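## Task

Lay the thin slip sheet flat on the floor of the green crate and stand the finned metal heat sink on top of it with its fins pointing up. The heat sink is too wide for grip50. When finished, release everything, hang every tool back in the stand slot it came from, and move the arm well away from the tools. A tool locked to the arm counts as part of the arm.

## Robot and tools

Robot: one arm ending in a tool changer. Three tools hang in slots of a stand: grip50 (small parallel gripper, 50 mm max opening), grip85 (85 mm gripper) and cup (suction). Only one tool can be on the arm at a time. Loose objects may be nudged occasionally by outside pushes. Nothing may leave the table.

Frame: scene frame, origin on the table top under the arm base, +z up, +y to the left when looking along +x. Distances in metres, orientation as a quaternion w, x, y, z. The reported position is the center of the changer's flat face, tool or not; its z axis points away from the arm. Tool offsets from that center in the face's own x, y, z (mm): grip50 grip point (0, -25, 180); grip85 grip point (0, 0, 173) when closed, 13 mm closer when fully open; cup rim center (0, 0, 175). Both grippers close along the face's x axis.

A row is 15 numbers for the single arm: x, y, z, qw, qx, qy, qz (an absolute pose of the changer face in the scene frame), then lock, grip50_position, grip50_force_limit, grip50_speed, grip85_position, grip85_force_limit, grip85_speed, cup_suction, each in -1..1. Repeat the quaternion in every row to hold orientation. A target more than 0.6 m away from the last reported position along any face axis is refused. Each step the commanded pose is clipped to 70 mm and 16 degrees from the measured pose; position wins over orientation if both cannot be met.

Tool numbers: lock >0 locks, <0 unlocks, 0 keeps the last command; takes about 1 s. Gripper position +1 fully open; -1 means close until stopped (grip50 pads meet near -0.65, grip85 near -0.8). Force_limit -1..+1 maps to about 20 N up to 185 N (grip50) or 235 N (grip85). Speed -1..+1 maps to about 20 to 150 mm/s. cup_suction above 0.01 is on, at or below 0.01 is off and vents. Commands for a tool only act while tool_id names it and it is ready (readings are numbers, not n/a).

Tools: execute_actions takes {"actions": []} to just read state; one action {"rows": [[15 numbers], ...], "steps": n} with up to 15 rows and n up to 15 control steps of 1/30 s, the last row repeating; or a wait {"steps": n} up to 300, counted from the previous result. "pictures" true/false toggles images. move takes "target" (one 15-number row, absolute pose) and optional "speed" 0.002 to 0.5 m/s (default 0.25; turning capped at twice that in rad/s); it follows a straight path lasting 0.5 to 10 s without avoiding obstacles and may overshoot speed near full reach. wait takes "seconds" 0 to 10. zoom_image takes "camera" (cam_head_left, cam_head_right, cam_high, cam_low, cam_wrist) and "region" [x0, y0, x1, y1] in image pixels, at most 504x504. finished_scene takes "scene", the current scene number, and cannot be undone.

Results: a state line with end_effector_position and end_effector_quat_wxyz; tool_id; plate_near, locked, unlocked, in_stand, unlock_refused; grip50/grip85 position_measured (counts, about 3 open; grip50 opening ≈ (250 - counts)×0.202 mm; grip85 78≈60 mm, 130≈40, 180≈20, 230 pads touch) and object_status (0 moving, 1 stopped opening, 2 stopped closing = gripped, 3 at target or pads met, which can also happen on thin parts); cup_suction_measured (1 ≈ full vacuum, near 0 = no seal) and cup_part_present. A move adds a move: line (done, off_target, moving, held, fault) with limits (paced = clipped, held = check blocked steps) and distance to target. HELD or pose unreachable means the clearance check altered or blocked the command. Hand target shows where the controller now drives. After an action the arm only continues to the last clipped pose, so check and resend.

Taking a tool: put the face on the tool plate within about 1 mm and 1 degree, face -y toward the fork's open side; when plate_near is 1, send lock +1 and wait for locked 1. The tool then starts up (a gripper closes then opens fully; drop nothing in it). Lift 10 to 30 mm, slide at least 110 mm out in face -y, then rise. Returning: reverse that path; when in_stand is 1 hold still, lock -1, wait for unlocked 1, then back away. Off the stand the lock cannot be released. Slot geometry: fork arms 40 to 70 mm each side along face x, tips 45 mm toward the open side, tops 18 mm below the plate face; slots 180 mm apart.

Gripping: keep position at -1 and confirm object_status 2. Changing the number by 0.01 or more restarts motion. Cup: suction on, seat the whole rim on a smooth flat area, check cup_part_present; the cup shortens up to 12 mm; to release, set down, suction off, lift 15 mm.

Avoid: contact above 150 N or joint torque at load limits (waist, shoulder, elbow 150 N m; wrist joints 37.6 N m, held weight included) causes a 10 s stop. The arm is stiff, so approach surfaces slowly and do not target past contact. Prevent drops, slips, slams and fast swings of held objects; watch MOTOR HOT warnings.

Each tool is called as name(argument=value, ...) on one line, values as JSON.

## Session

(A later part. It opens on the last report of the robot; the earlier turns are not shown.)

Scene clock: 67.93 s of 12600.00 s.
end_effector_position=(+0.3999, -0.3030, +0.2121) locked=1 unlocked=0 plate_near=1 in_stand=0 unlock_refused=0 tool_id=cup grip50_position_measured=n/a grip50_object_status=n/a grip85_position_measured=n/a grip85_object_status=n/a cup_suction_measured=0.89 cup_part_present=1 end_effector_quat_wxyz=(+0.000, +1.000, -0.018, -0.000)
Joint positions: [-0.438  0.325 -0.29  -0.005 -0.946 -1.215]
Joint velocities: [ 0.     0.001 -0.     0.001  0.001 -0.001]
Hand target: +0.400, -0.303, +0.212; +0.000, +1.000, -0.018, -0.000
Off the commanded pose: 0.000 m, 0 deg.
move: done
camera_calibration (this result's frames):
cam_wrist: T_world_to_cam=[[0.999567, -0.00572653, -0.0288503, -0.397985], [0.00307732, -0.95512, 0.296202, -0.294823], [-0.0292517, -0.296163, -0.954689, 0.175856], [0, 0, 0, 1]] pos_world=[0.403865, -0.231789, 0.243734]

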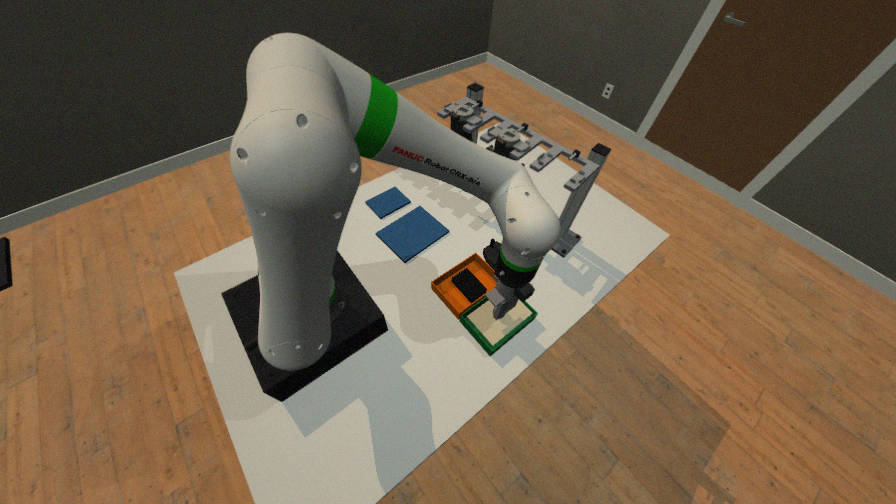

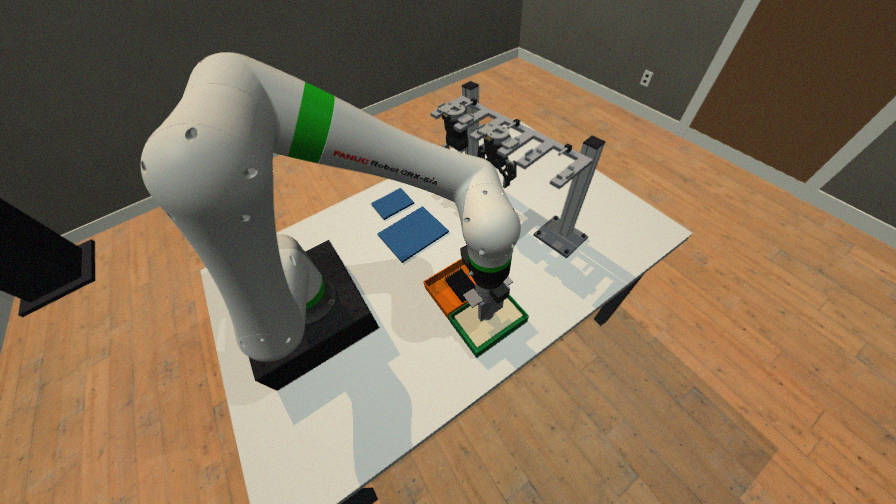

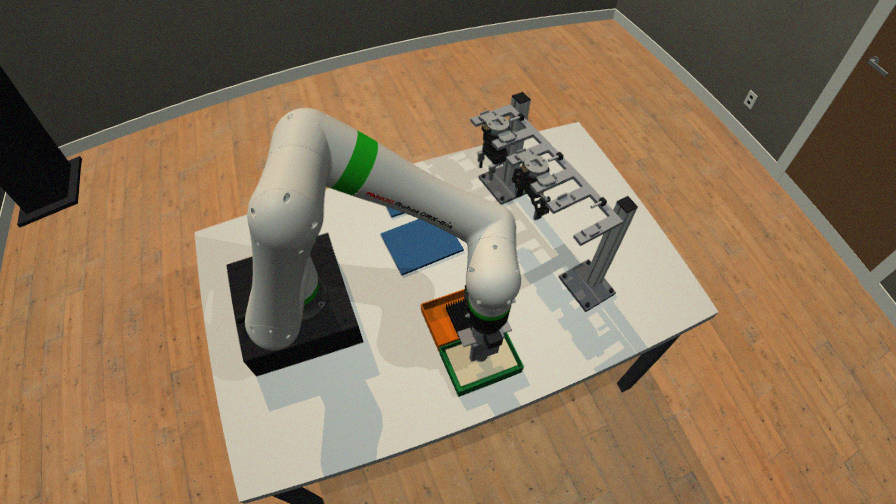

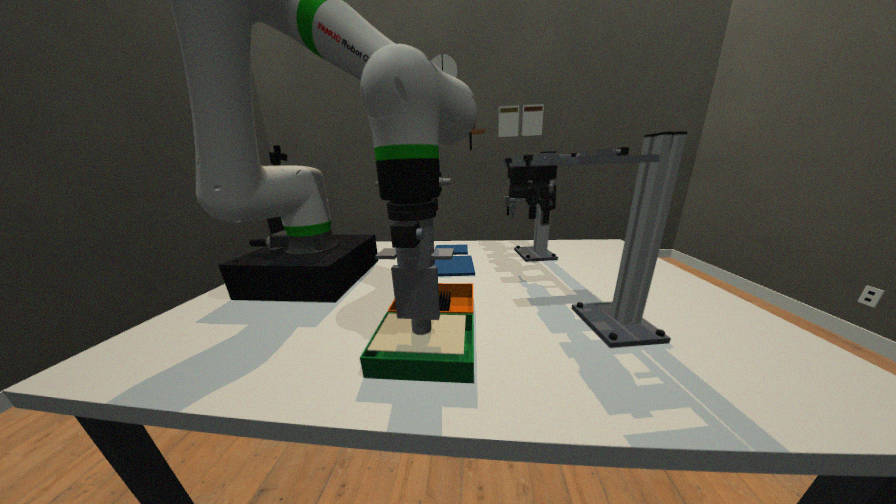

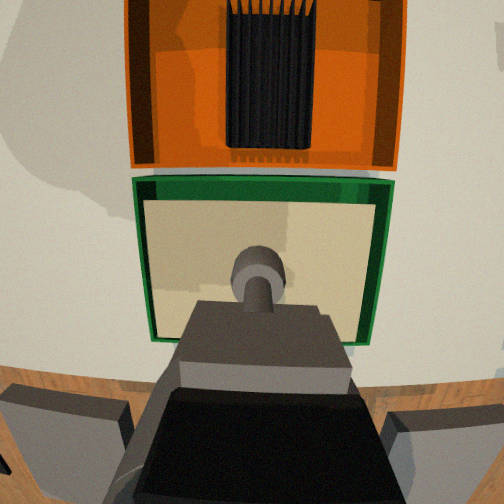

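move(target=[0.4025,-0.301,0.173,0,1,-0.018,0,0,1,0,0,1,0,0,1], speed=0.04)

execute_actions(actions=[{"rows":[[0.4025,-0.301,0.173,0,1,-0.018,0,0,1,0,0,1,0,0,0]]}], pictures=false)

move(target=[0.4025,-0.301,0.25,0,1,-0.018,0,0,1,0,0,1,0,0,0], speed=0.1)

move(target=[0.561,-0.186,0.3795,0,0.6659,0.7461,0,0,1,0,0,1,0,0,0], speed=0.4)

move(target=[0.7,-0.169,0.3795,0,0.6659,0.7461,0,0,1,0,0,1,0,0,0], speed=0.13)

move(target=[0.7,-0.169,0.3593,0,0.6659,0.7461,0,0,1,0,0,1,0,0,0], speed=0.02)

execute_actions(actions=[{"rows":[[0.7,-0.169,0.3593,0,0.6659,0.7461,0,-1,1,0,0,1,0,0,0]]}], pictures=false)

execute_actions(actions=[{"steps":25}], pictures=false)

Scene clock: 73.13 s of 12600.00 s.
end_effector_position=(+0.4024, -0.3010, +0.1731) locked=1 unlocked=0 plate_near=1 in_stand=0 unlock_refused=0 tool_id=cup grip50_position_measured=n/a grip50_object_status=n/a grip85_position_measured=n/a grip85_object_status=n/a cup_suction_measured=0.89 cup_part_present=1 end_effector_quat_wxyz=(+0.000, +1.000, -0.018, -0.000)
Joint positions: [-0.432  0.388 -0.315 -0.005 -0.858 -1.221]
Joint velocities: [ 0.    -0.001  0.    -0.001  0.001 -0.   ]
Hand target: +0.402, -0.301, +0.173; +0.000, +1.000, -0.018, -0.000
Off the commanded pose: 0.000 m, 0 deg.
move: done
camera_calibration (this result's frames):
cam_wrist: T_world_to_cam=[[0.999565, -0.00565856, -0.0289372, -0.401532], [0.00317313, -0.955068, 0.296368, -0.281452], [-0.029314, -0.296331, -0.954635, 0.139271], [0, 0, 0, 1]] pos_world=[0.406333, -0.229808, 0.204748]

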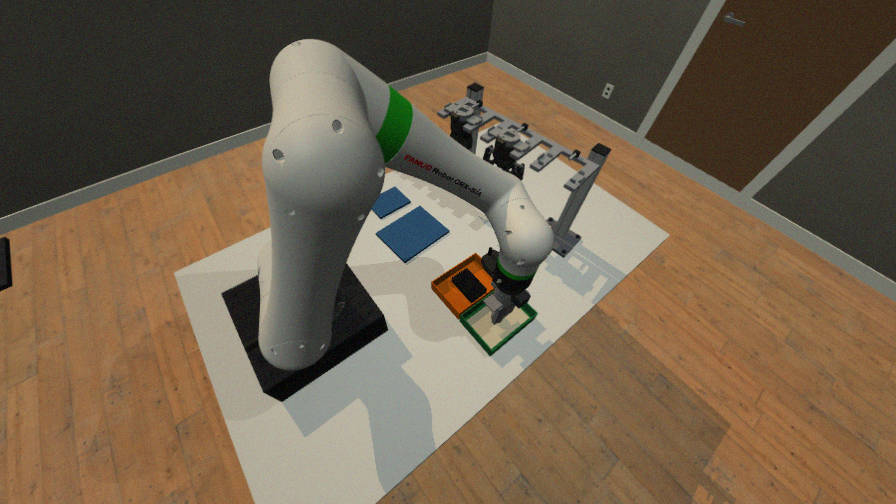

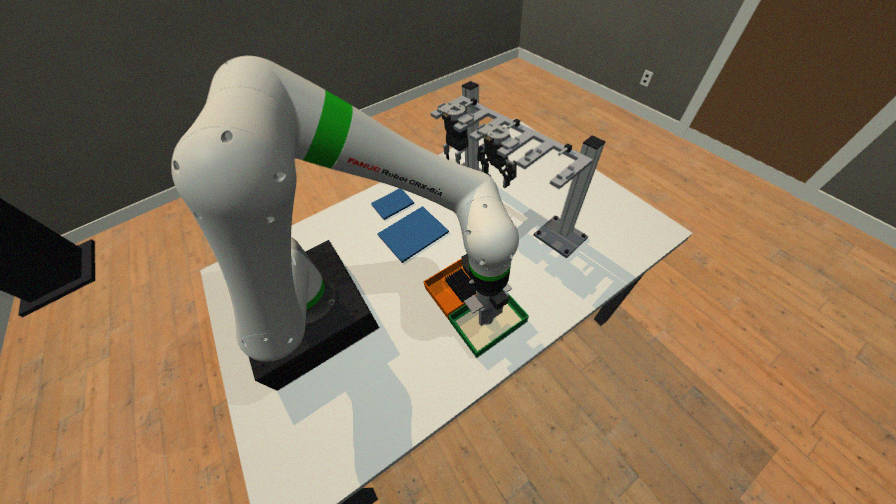

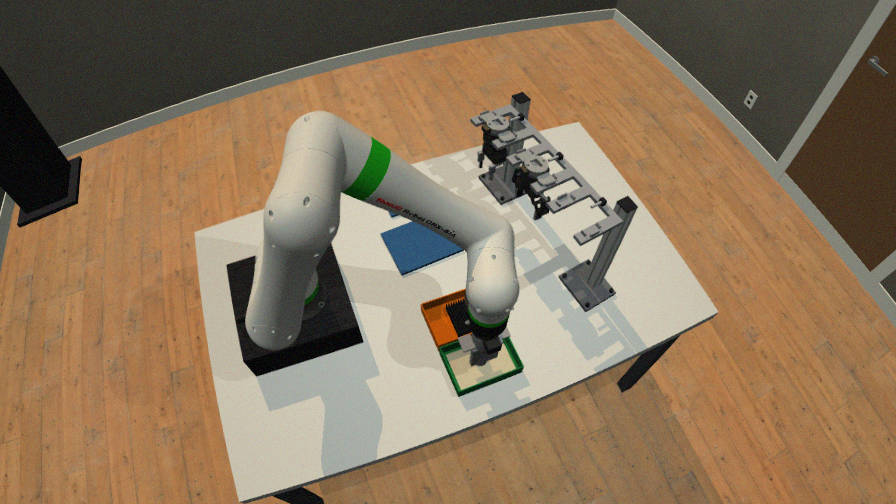

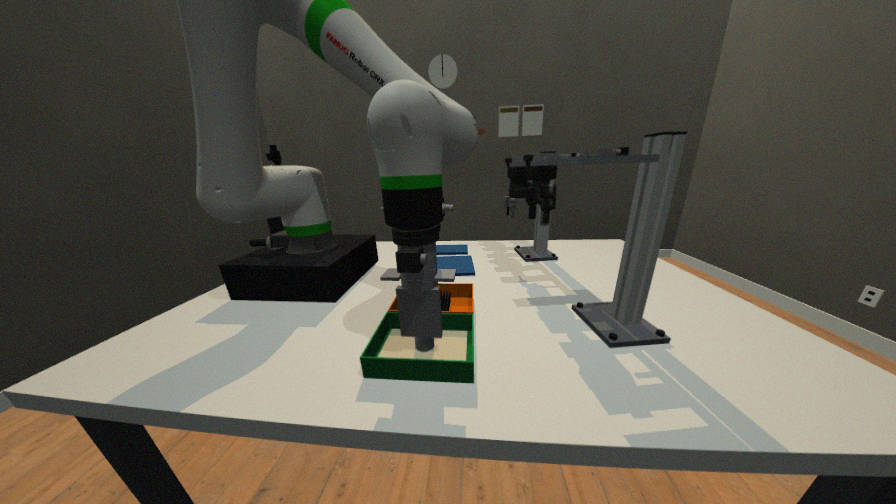

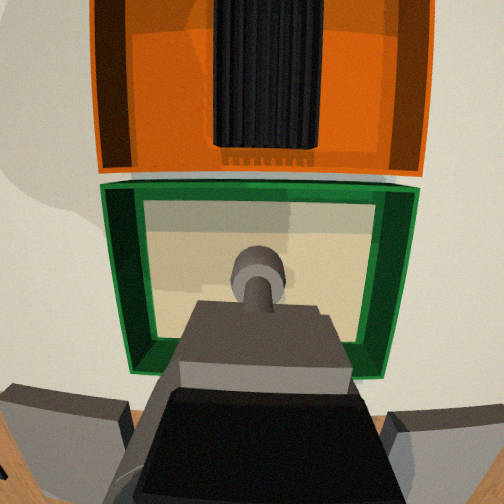

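Scene clock: 73.63 s of 12600.00 s.
end_effector_position=(+0.4025, -0.3010, +0.1730) locked=1 unlocked=0 plate_near=1 in_stand=0 unlock_refused=0 tool_id=cup grip50_position_measured=n/a grip50_object_status=n/a grip85_position_measured=n/a grip85_object_status=n/a cup_suction_measured=0.00 cup_part_present=0 end_effector_quat_wxyz=(+0.000, +1.000, -0.018, +0.000)
Joint positions: [-0.432  0.389 -0.314 -0.005 -0.858 -1.221]
Joint velocities: [-0.     0.    -0.     0.001  0.    -0.001]
Hand target: +0.402, -0.301, +0.173; +0.000, +1.000, -0.018, +0.000
Off the commanded pose: 0.000 m, 0 deg.
Steps of this call (steps 1 to 15: all 15 steps of this action). Readings (end_effector_position | what the end effector reports):
1: (+0.4023, -0.3010, +0.1731) | locked=1 unlocked=0 plate_near=1 in_stand=0 unlock_refused=0 tool_id=cup grip50_position_measured=n/a grip50_object_status=n/a grip85_position_measured=n/a grip85_object_status=n/a cup_suction_measured=0.69 cup_part_present=1
2: (+0.4023, -0.3010, +0.1730) | locked=1 unlocked=0 plate_near=1 in_stand=0 unlock_refused=0 tool_id=cup grip50_position_measured=n/a grip50_object_status=n/a grip85_position_measured=n/a grip85_object_status=n/a cup_suction_measured=0.15 cup_part_present=0
4: (+0.4023, -0.3010, +0.1730) | locked=1 unlocked=0 plate_near=1 in_stand=0 unlock_refused=0 tool_id=cup grip50_position_measured=n/a grip50_object_status=n/a grip85_position_measured=n/a grip85_object_status=n/a cup_suction_measured=0.00 cup_part_present=0
8: (+0.4024, -0.3010, +0.1729) | locked=1 unlocked=0 plate_near=1 in_stand=0 unlock_refused=0 tool_id=cup grip50_position_measured=n/a grip50_object_status=n/a grip85_position_measured=n/a grip85_object_status=n/a cup_suction_measured=0.00 cup_part_present=0
15: the state above

Scene clock: 75.00 s of 12600.00 s.
end_effector_position=(+0.4028, -0.3011, +0.2499) locked=1 unlocked=0 plate_near=1 in_stand=0 unlock_refused=0 tool_id=cup grip50_position_measured=n/a grip50_object_status=n/a grip85_position_measured=n/a grip85_object_status=n/a cup_suction_measured=0.00 cup_part_present=0 end_effector_quat_wxyz=(-0.000, +1.000, -0.018, +0.000)
Joint positions: [-0.433  0.275 -0.252 -0.005 -1.034 -1.221]
Joint velocities: [ 0.     0.     0.001  0.    -0.001 -0.001]
Hand target: +0.403, -0.301, +0.250; -0.000, +1.000, -0.018, +0.000
Off the commanded pose: 0.000 m, 0 deg.
move: done
camera_calibration (this result's frames):
cam_wrist: T_world_to_cam=[[0.999573, -0.00500935, -0.028803, -0.399608], [0.00373939, -0.955212, 0.295899, -0.304412], [-0.0289952, -0.295881, -0.954785, 0.212634], [0, 0, 0, 1]] pos_world=[0.406741, -0.229865, 0.281585]

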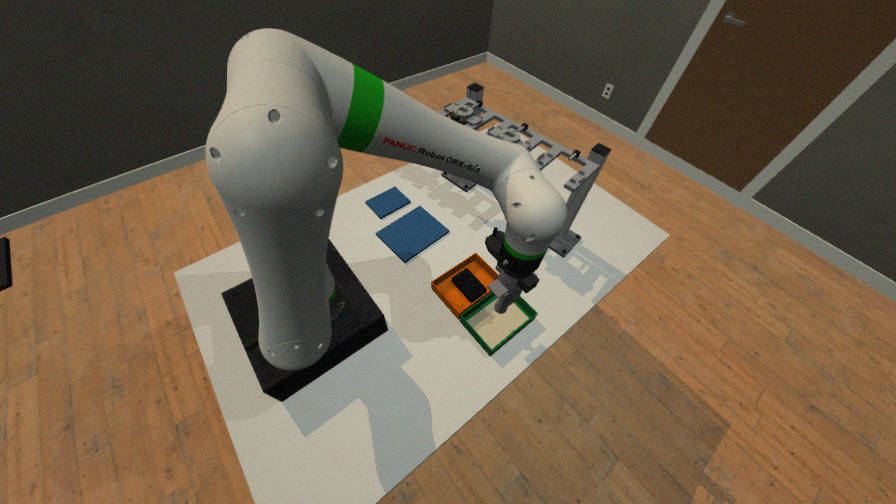

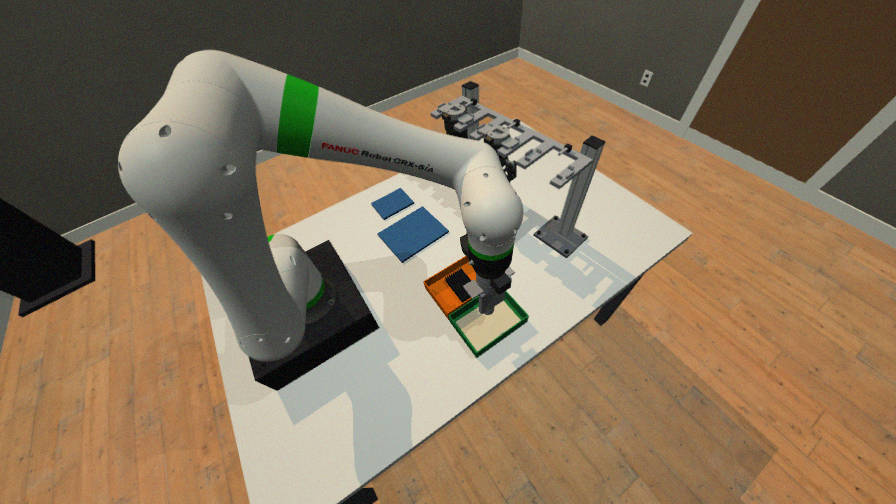

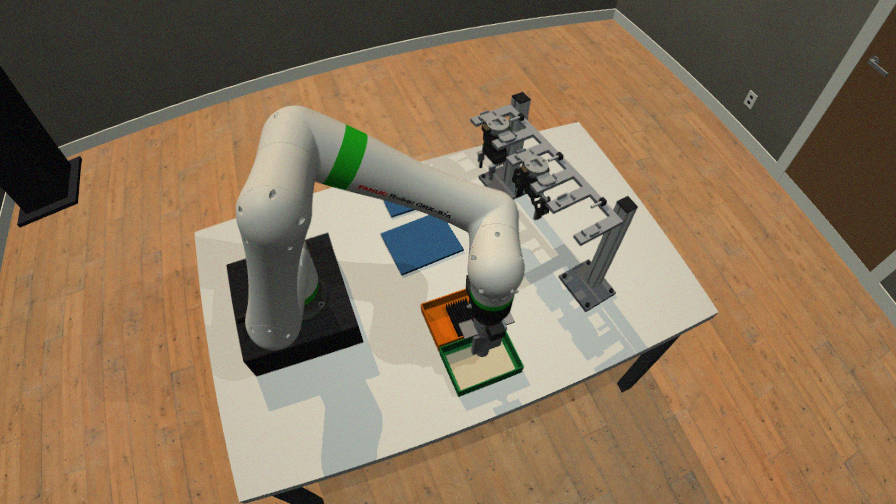

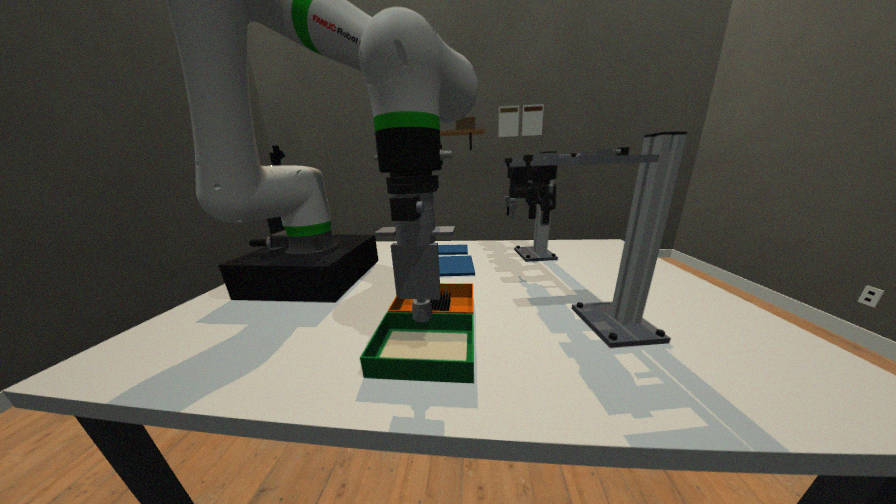

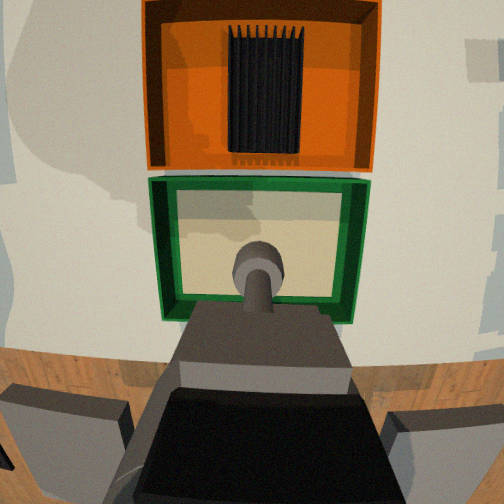

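Scene clock: 77.63 s of 12600.00 s.
end_effector_position=(+0.5618, -0.1866, +0.3792) locked=1 unlocked=0 plate_near=1 in_stand=0 unlock_refused=0 tool_id=cup grip50_position_measured=n/a grip50_object_status=n/a grip85_position_measured=n/a grip85_object_status=n/a cup_suction_measured=0.00 cup_part_present=0 end_effector_quat_wxyz=(-0.000, +0.666, +0.746, -0.000)
Joint positions: [-0.149  0.372  0.201 -0.001 -1.39   0.214]
Joint velocities: [ 0.     0.001  0.001 -0.002 -0.001  0.001]
Hand target: +0.562, -0.187, +0.379; -0.000, +0.665, +0.746, -0.000
Off the commanded pose: 0.001 m, 0 deg.
move: done
camera_calibration (this result's frames):
cam_wrist: T_world_to_cam=[[-0.144371, 0.989097, -0.0290598, 0.274027], [0.944146, 0.146482, 0.295182, -0.556349], [0.29622, 0.0151789, -0.954999, 0.24997], [0, 0, 0, 1]] pos_world=[0.49079, -0.193338, 0.410909]

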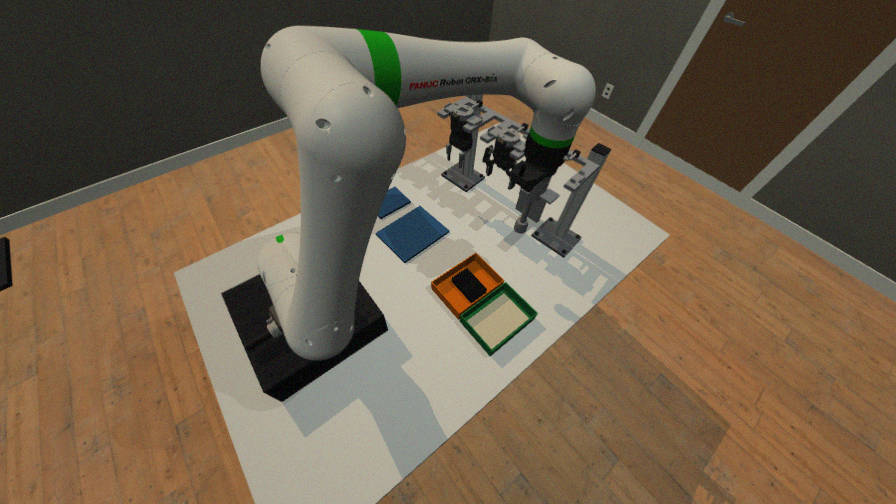

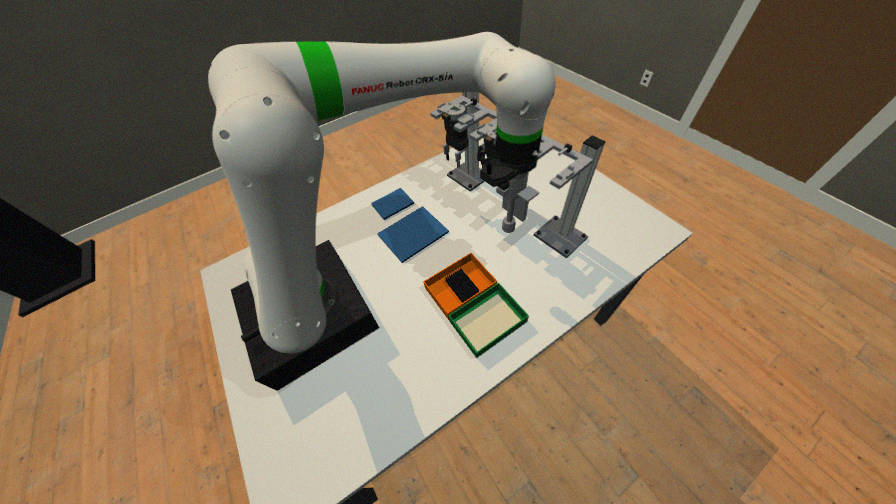

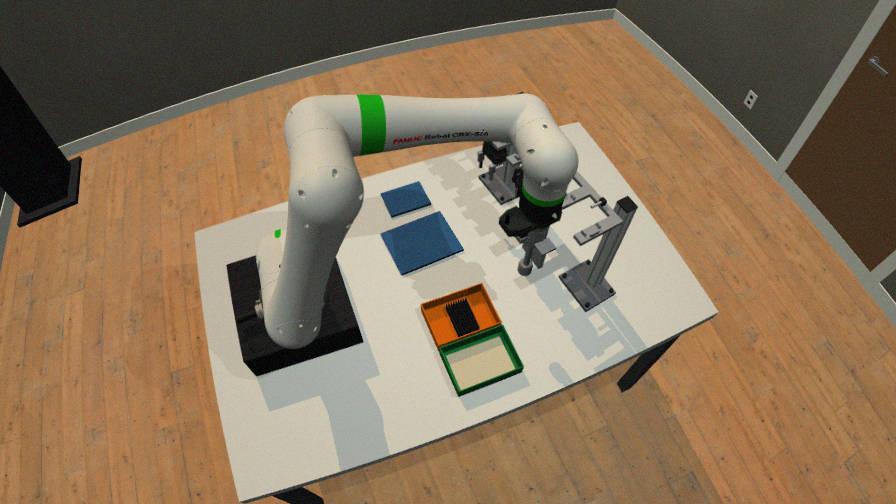

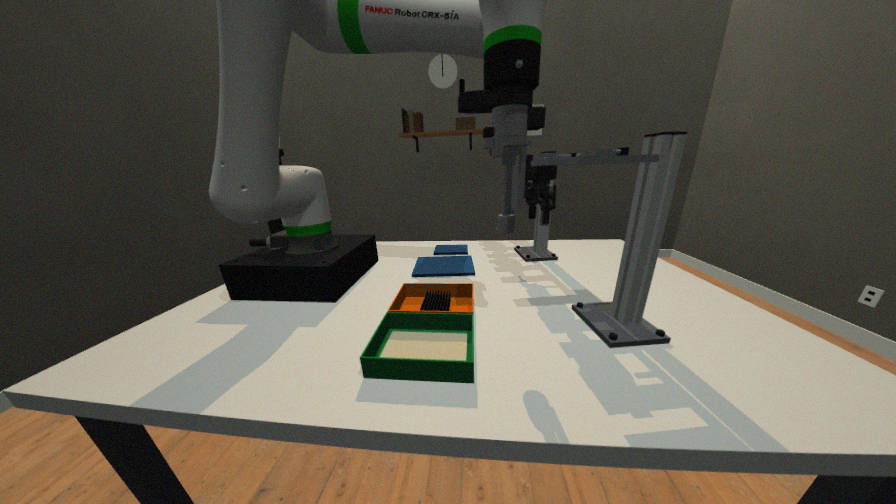

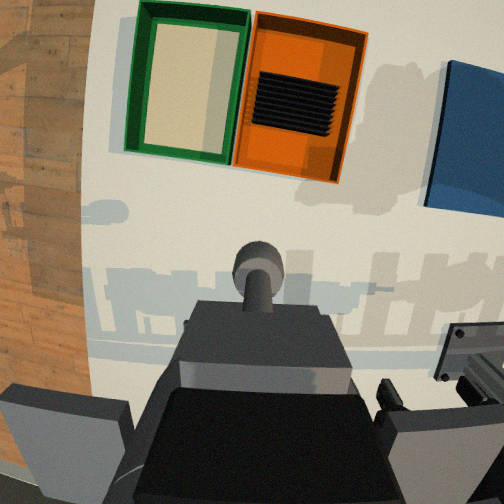

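Scene clock: 79.13 s of 12600.00 s.
end_effector_position=(+0.7002, -0.1693, +0.3792) locked=1 unlocked=0 plate_near=1 in_stand=0 unlock_refused=0 tool_id=cup grip50_position_measured=n/a grip50_object_status=n/a grip85_position_measured=n/a grip85_object_status=n/a cup_suction_measured=0.00 cup_part_present=0 end_effector_quat_wxyz=(+0.000, +0.666, +0.746, -0.000)
Joint positions: [-0.105  0.73   0.741 -0.    -1.571  0.17 ]
Joint velocities: [-0.     0.002  0.004 -0.002 -0.002 -0.   ]
Hand target: +0.700, -0.169, +0.379; -0.000, +0.666, +0.746, -0.000
Off the commanded pose: 0.000 m, 0 deg.
move: done
camera_calibration (this result's frames):
cam_wrist: T_world_to_cam=[[-0.144027, 0.989145, -0.0291382, 0.276721], [0.943961, 0.146165, 0.295927, -0.689785], [0.296973, 0.0151159, -0.954766, 0.208105], [0, 0, 0, 1]] pos_world=[0.629184, -0.17604, 0.41088]

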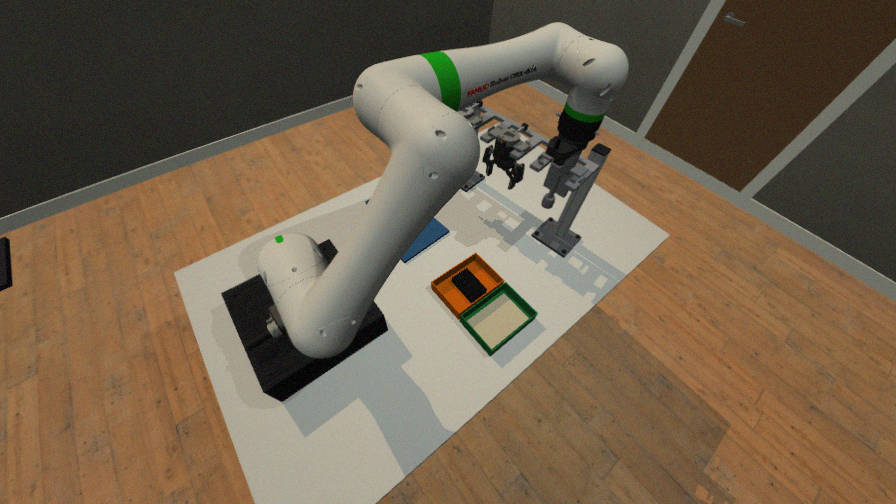

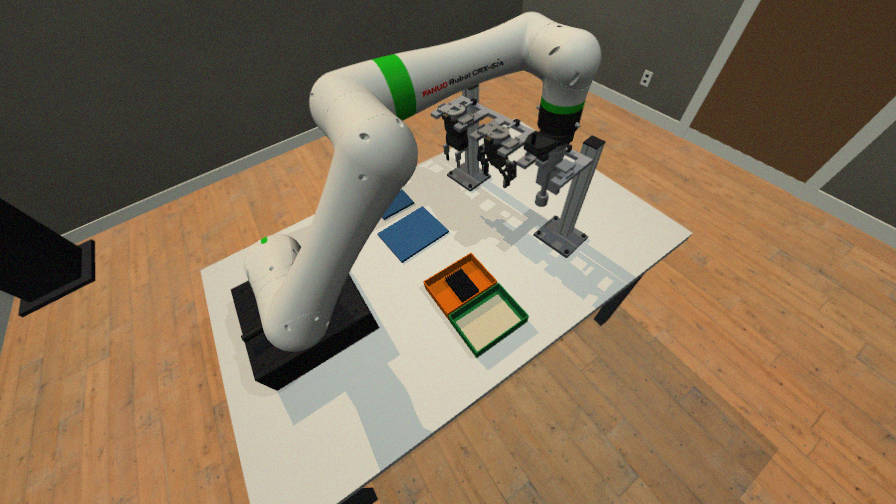

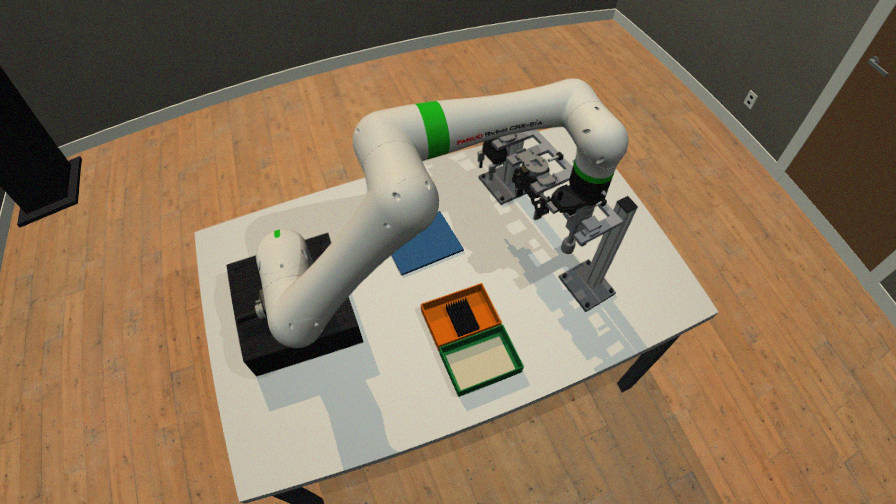

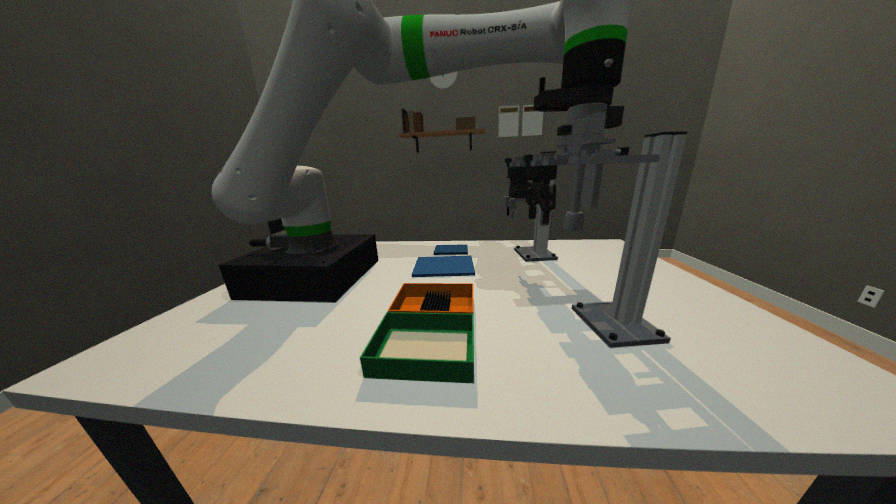

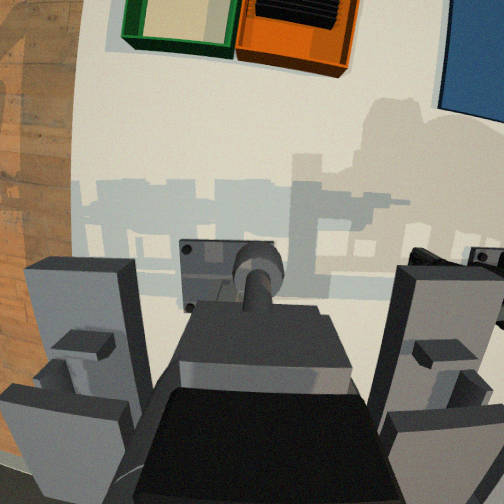

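Scene clock: 80.40 s of 12600.00 s.
end_effector_position=(+0.7000, -0.1687, +0.3594) locked=1 unlocked=0 plate_near=1 in_stand=1 unlock_refused=0 tool_id=cup grip50_position_measured=n/a grip50_object_status=n/a grip85_position_measured=n/a grip85_object_status=n/a cup_suction_measured=0.00 cup_part_present=0 end_effector_quat_wxyz=(+0.000, +0.666, +0.746, +0.000)
Joint positions: [-0.105  0.731  0.696 -0.001 -1.525  0.169]
Joint velocities: [-0.     0.001 -0.001 -0.     0.001 -0.003]
Hand target: +0.700, -0.169, +0.359; +0.000, +0.666, +0.746, -0.000
Off the commanded pose: 0.000 m, 0 deg.
move: done
camera_calibration (this result's frames):
cam_wrist: T_world_to_cam=[[-0.14403, 0.989153, -0.0288268, 0.275361], [0.943871, 0.14607, 0.29626, -0.683941], [0.297258, 0.0154615, -0.954672, 0.189069], [0, 0, 0, 1]] pos_world=[0.62901, -0.175394, 0.391061]

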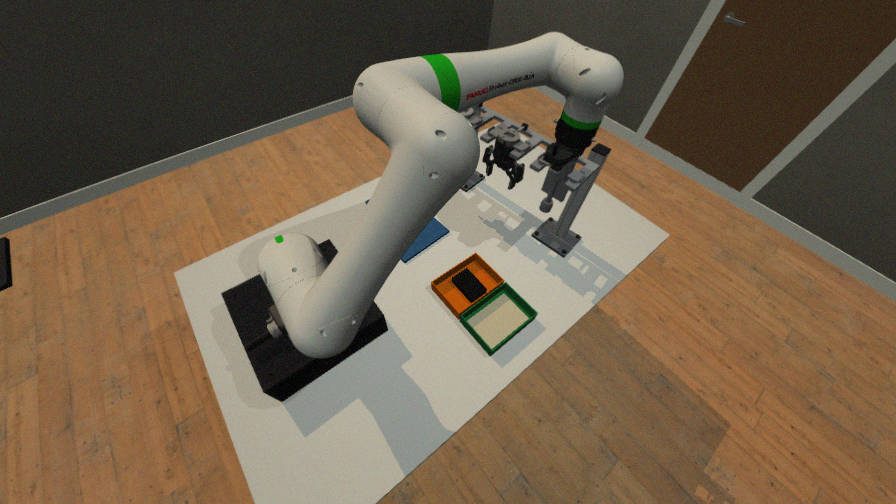

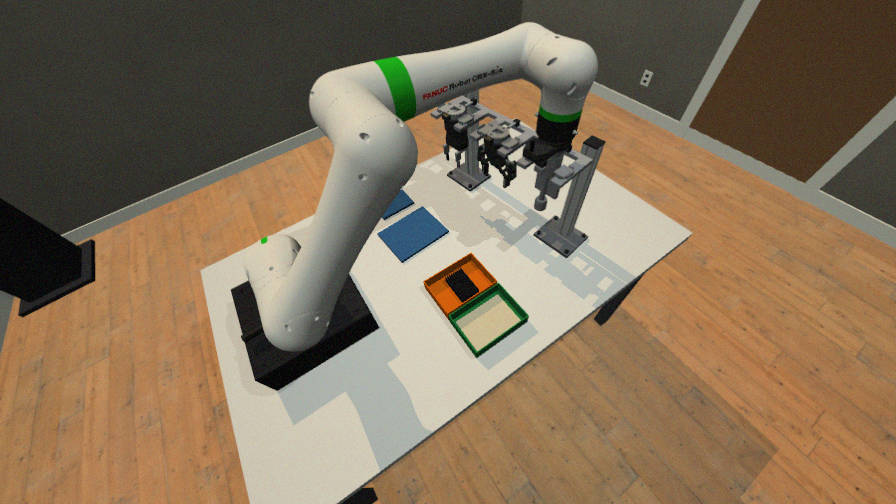

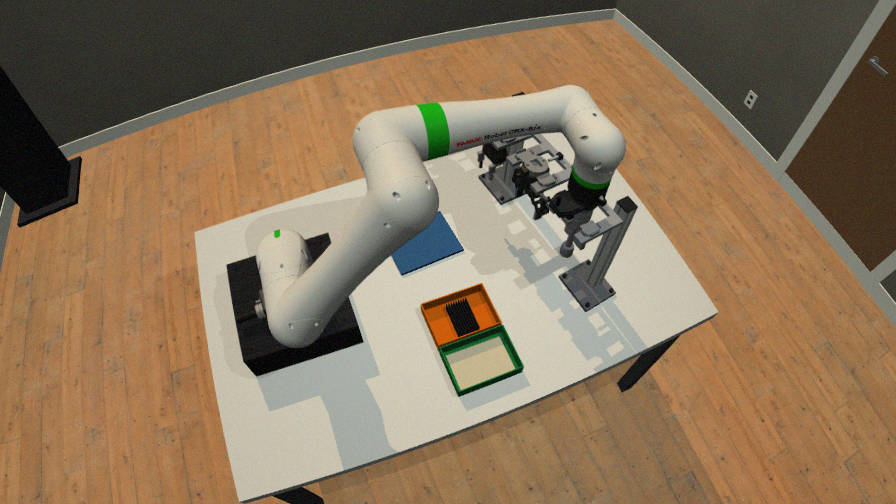

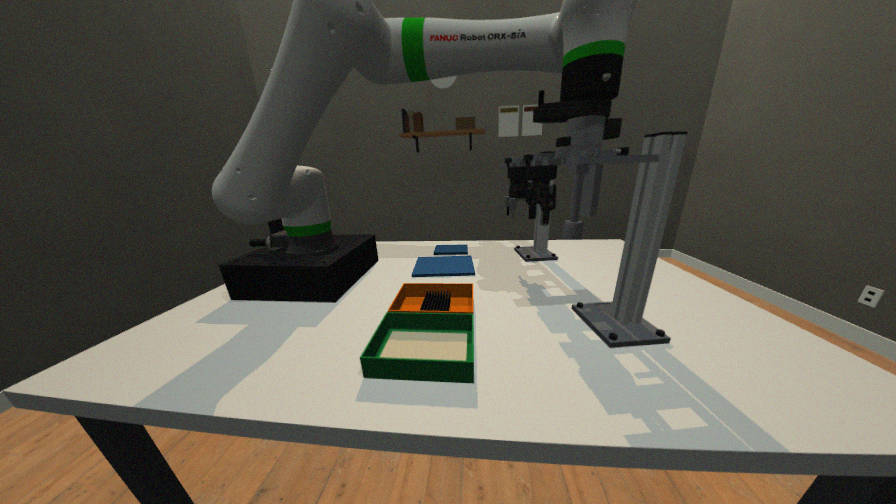

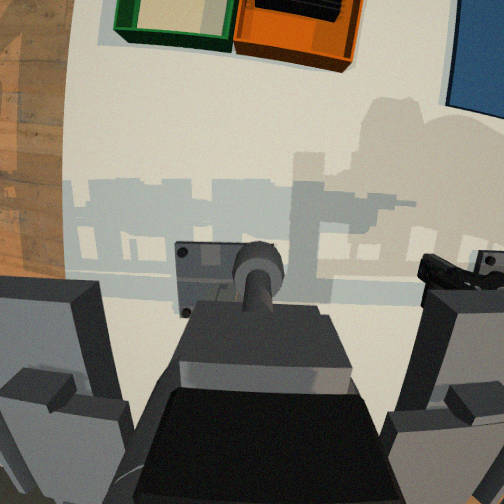

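Scene clock: 80.90 s of 12600.00 s.
end_effector_position=(+0.7000, -0.1689, +0.3591) locked=0 unlocked=0 plate_near=1 in_stand=1 unlock_refused=0 tool_id=none grip50_position_measured=n/a grip50_object_status=n/a grip85_position_measured=n/a grip85_object_status=n/a cup_suction_measured=n/a cup_part_present=n/a end_effector_quat_wxyz=(-0.000, +0.666, +0.746, -0.000)
Joint positions: [-0.105  0.731  0.696 -0.001 -1.526  0.169]
Joint velocities: [-0.    -0.     0.    -0.     0.    -0.002]
Hand target: +0.700, -0.169, +0.359; +0.000, +0.666, +0.746, +0.000
Off the commanded pose: 0.000 m, 0 deg.
Steps of this call (steps 1 to 15: all 15 steps of this action). Readings (end_effector_position | what the end effector reports):
1: (+0.7000, -0.1687, +0.3593) | locked=1 unlocked=0 plate_near=1 in_stand=1 unlock_refused=0 tool_id=cup grip50_position_measured=n/a grip50_object_status=n/a grip85_position_measured=n/a grip85_object_status=n/a cup_suction_measured=0.00 cup_part_present=0
2: (+0.7000, -0.1687, +0.3592) | locked=1 unlocked=0 plate_near=1 in_stand=1 unlock_refused=0 tool_id=cup grip50_position_measured=n/a grip50_object_status=n/a grip85_position_measured=n/a grip85_object_status=n/a cup_suction_measured=0.00 cup_part_present=0
4: (+0.7000, -0.1687, +0.3591) | locked=1 unlocked=0 plate_near=1 in_stand=1 unlock_refused=0 tool_id=cup grip50_position_measured=n/a grip50_object_status=n/a grip85_position_measured=n/a grip85_object_status=n/a cup_suction_measured=0.00 cup_part_present=0
8: (+0.7000, -0.1687, +0.3590) | locked=0 unlocked=0 plate_near=1 in_stand=1 unlock_refused=0 tool_id=none grip50_position_measured=n/a grip50_object_status=n/a grip85_position_measured=n/a grip85_object_status=n/a cup_suction_measured=n/a cup_part_present=n/a
15: the state above

Scene clock: 81.73 s of 12600.00 s.
end_effector_position=(+0.7000, -0.1690, +0.3593) locked=0 unlocked=1 plate_near=1 in_stand=1 unlock_refused=0 tool_id=none grip50_position_measured=n/a grip50_object_status=n/a grip85_position_measured=n/a grip85_object_status=n/a cup_suction_measured=n/a cup_part_present=n/a end_effector_quat_wxyz=(-0.000, +0.666, +0.746, +0.000)
Joint positions: [-0.105  0.731  0.696 -0.001 -1.526  0.169]
Joint velocities: [ 0.    -0.    -0.     0.001  0.     0.001]
Hand target: +0.700, -0.169, +0.359; +0.000, +0.666, +0.746, +0.000
Off the commanded pose: 0.000 m, 0 deg.
Steps of this call (steps 1 to 25: nothing new was sent). Readings (end_effector_position | what the end effector reports):
1: (+0.7000, -0.1689, +0.3591) | locked=0 unlocked=0 plate_near=1 in_stand=1 unlock_refused=0 tool_id=none grip50_position_measured=n/a grip50_object_status=n/a grip85_position_measured=n/a grip85_object_status=n/a cup_suction_measured=n/a cup_part_present=n/a
2: (+0.7000, -0.1689, +0.3592) | locked=0 unlocked=0 plate_near=1 in_stand=1 unlock_refused=0 tool_id=none grip50_position_measured=n/a grip50_object_status=n/a grip85_position_measured=n/a grip85_object_status=n/a cup_suction_measured=n/a cup_part_present=n/a
4: (+0.7000, -0.1689, +0.3592) | locked=0 unlocked=0 plate_near=1 in_stand=1 unlock_refused=0 tool_id=none grip50_position_measured=n/a grip50_object_status=n/a grip85_position_measured=n/a grip85_object_status=n/a cup_suction_measured=n/a cup_part_present=n/a
8: (+0.7000, -0.1689, +0.3592) | locked=0 unlocked=0 plate_near=1 in_stand=1 unlock_refused=0 tool_id=none grip50_position_measured=n/a grip50_object_status=n/a grip85_position_measured=n/a grip85_object_status=n/a cup_suction_measured=n/a cup_part_present=n/a
25: the state above


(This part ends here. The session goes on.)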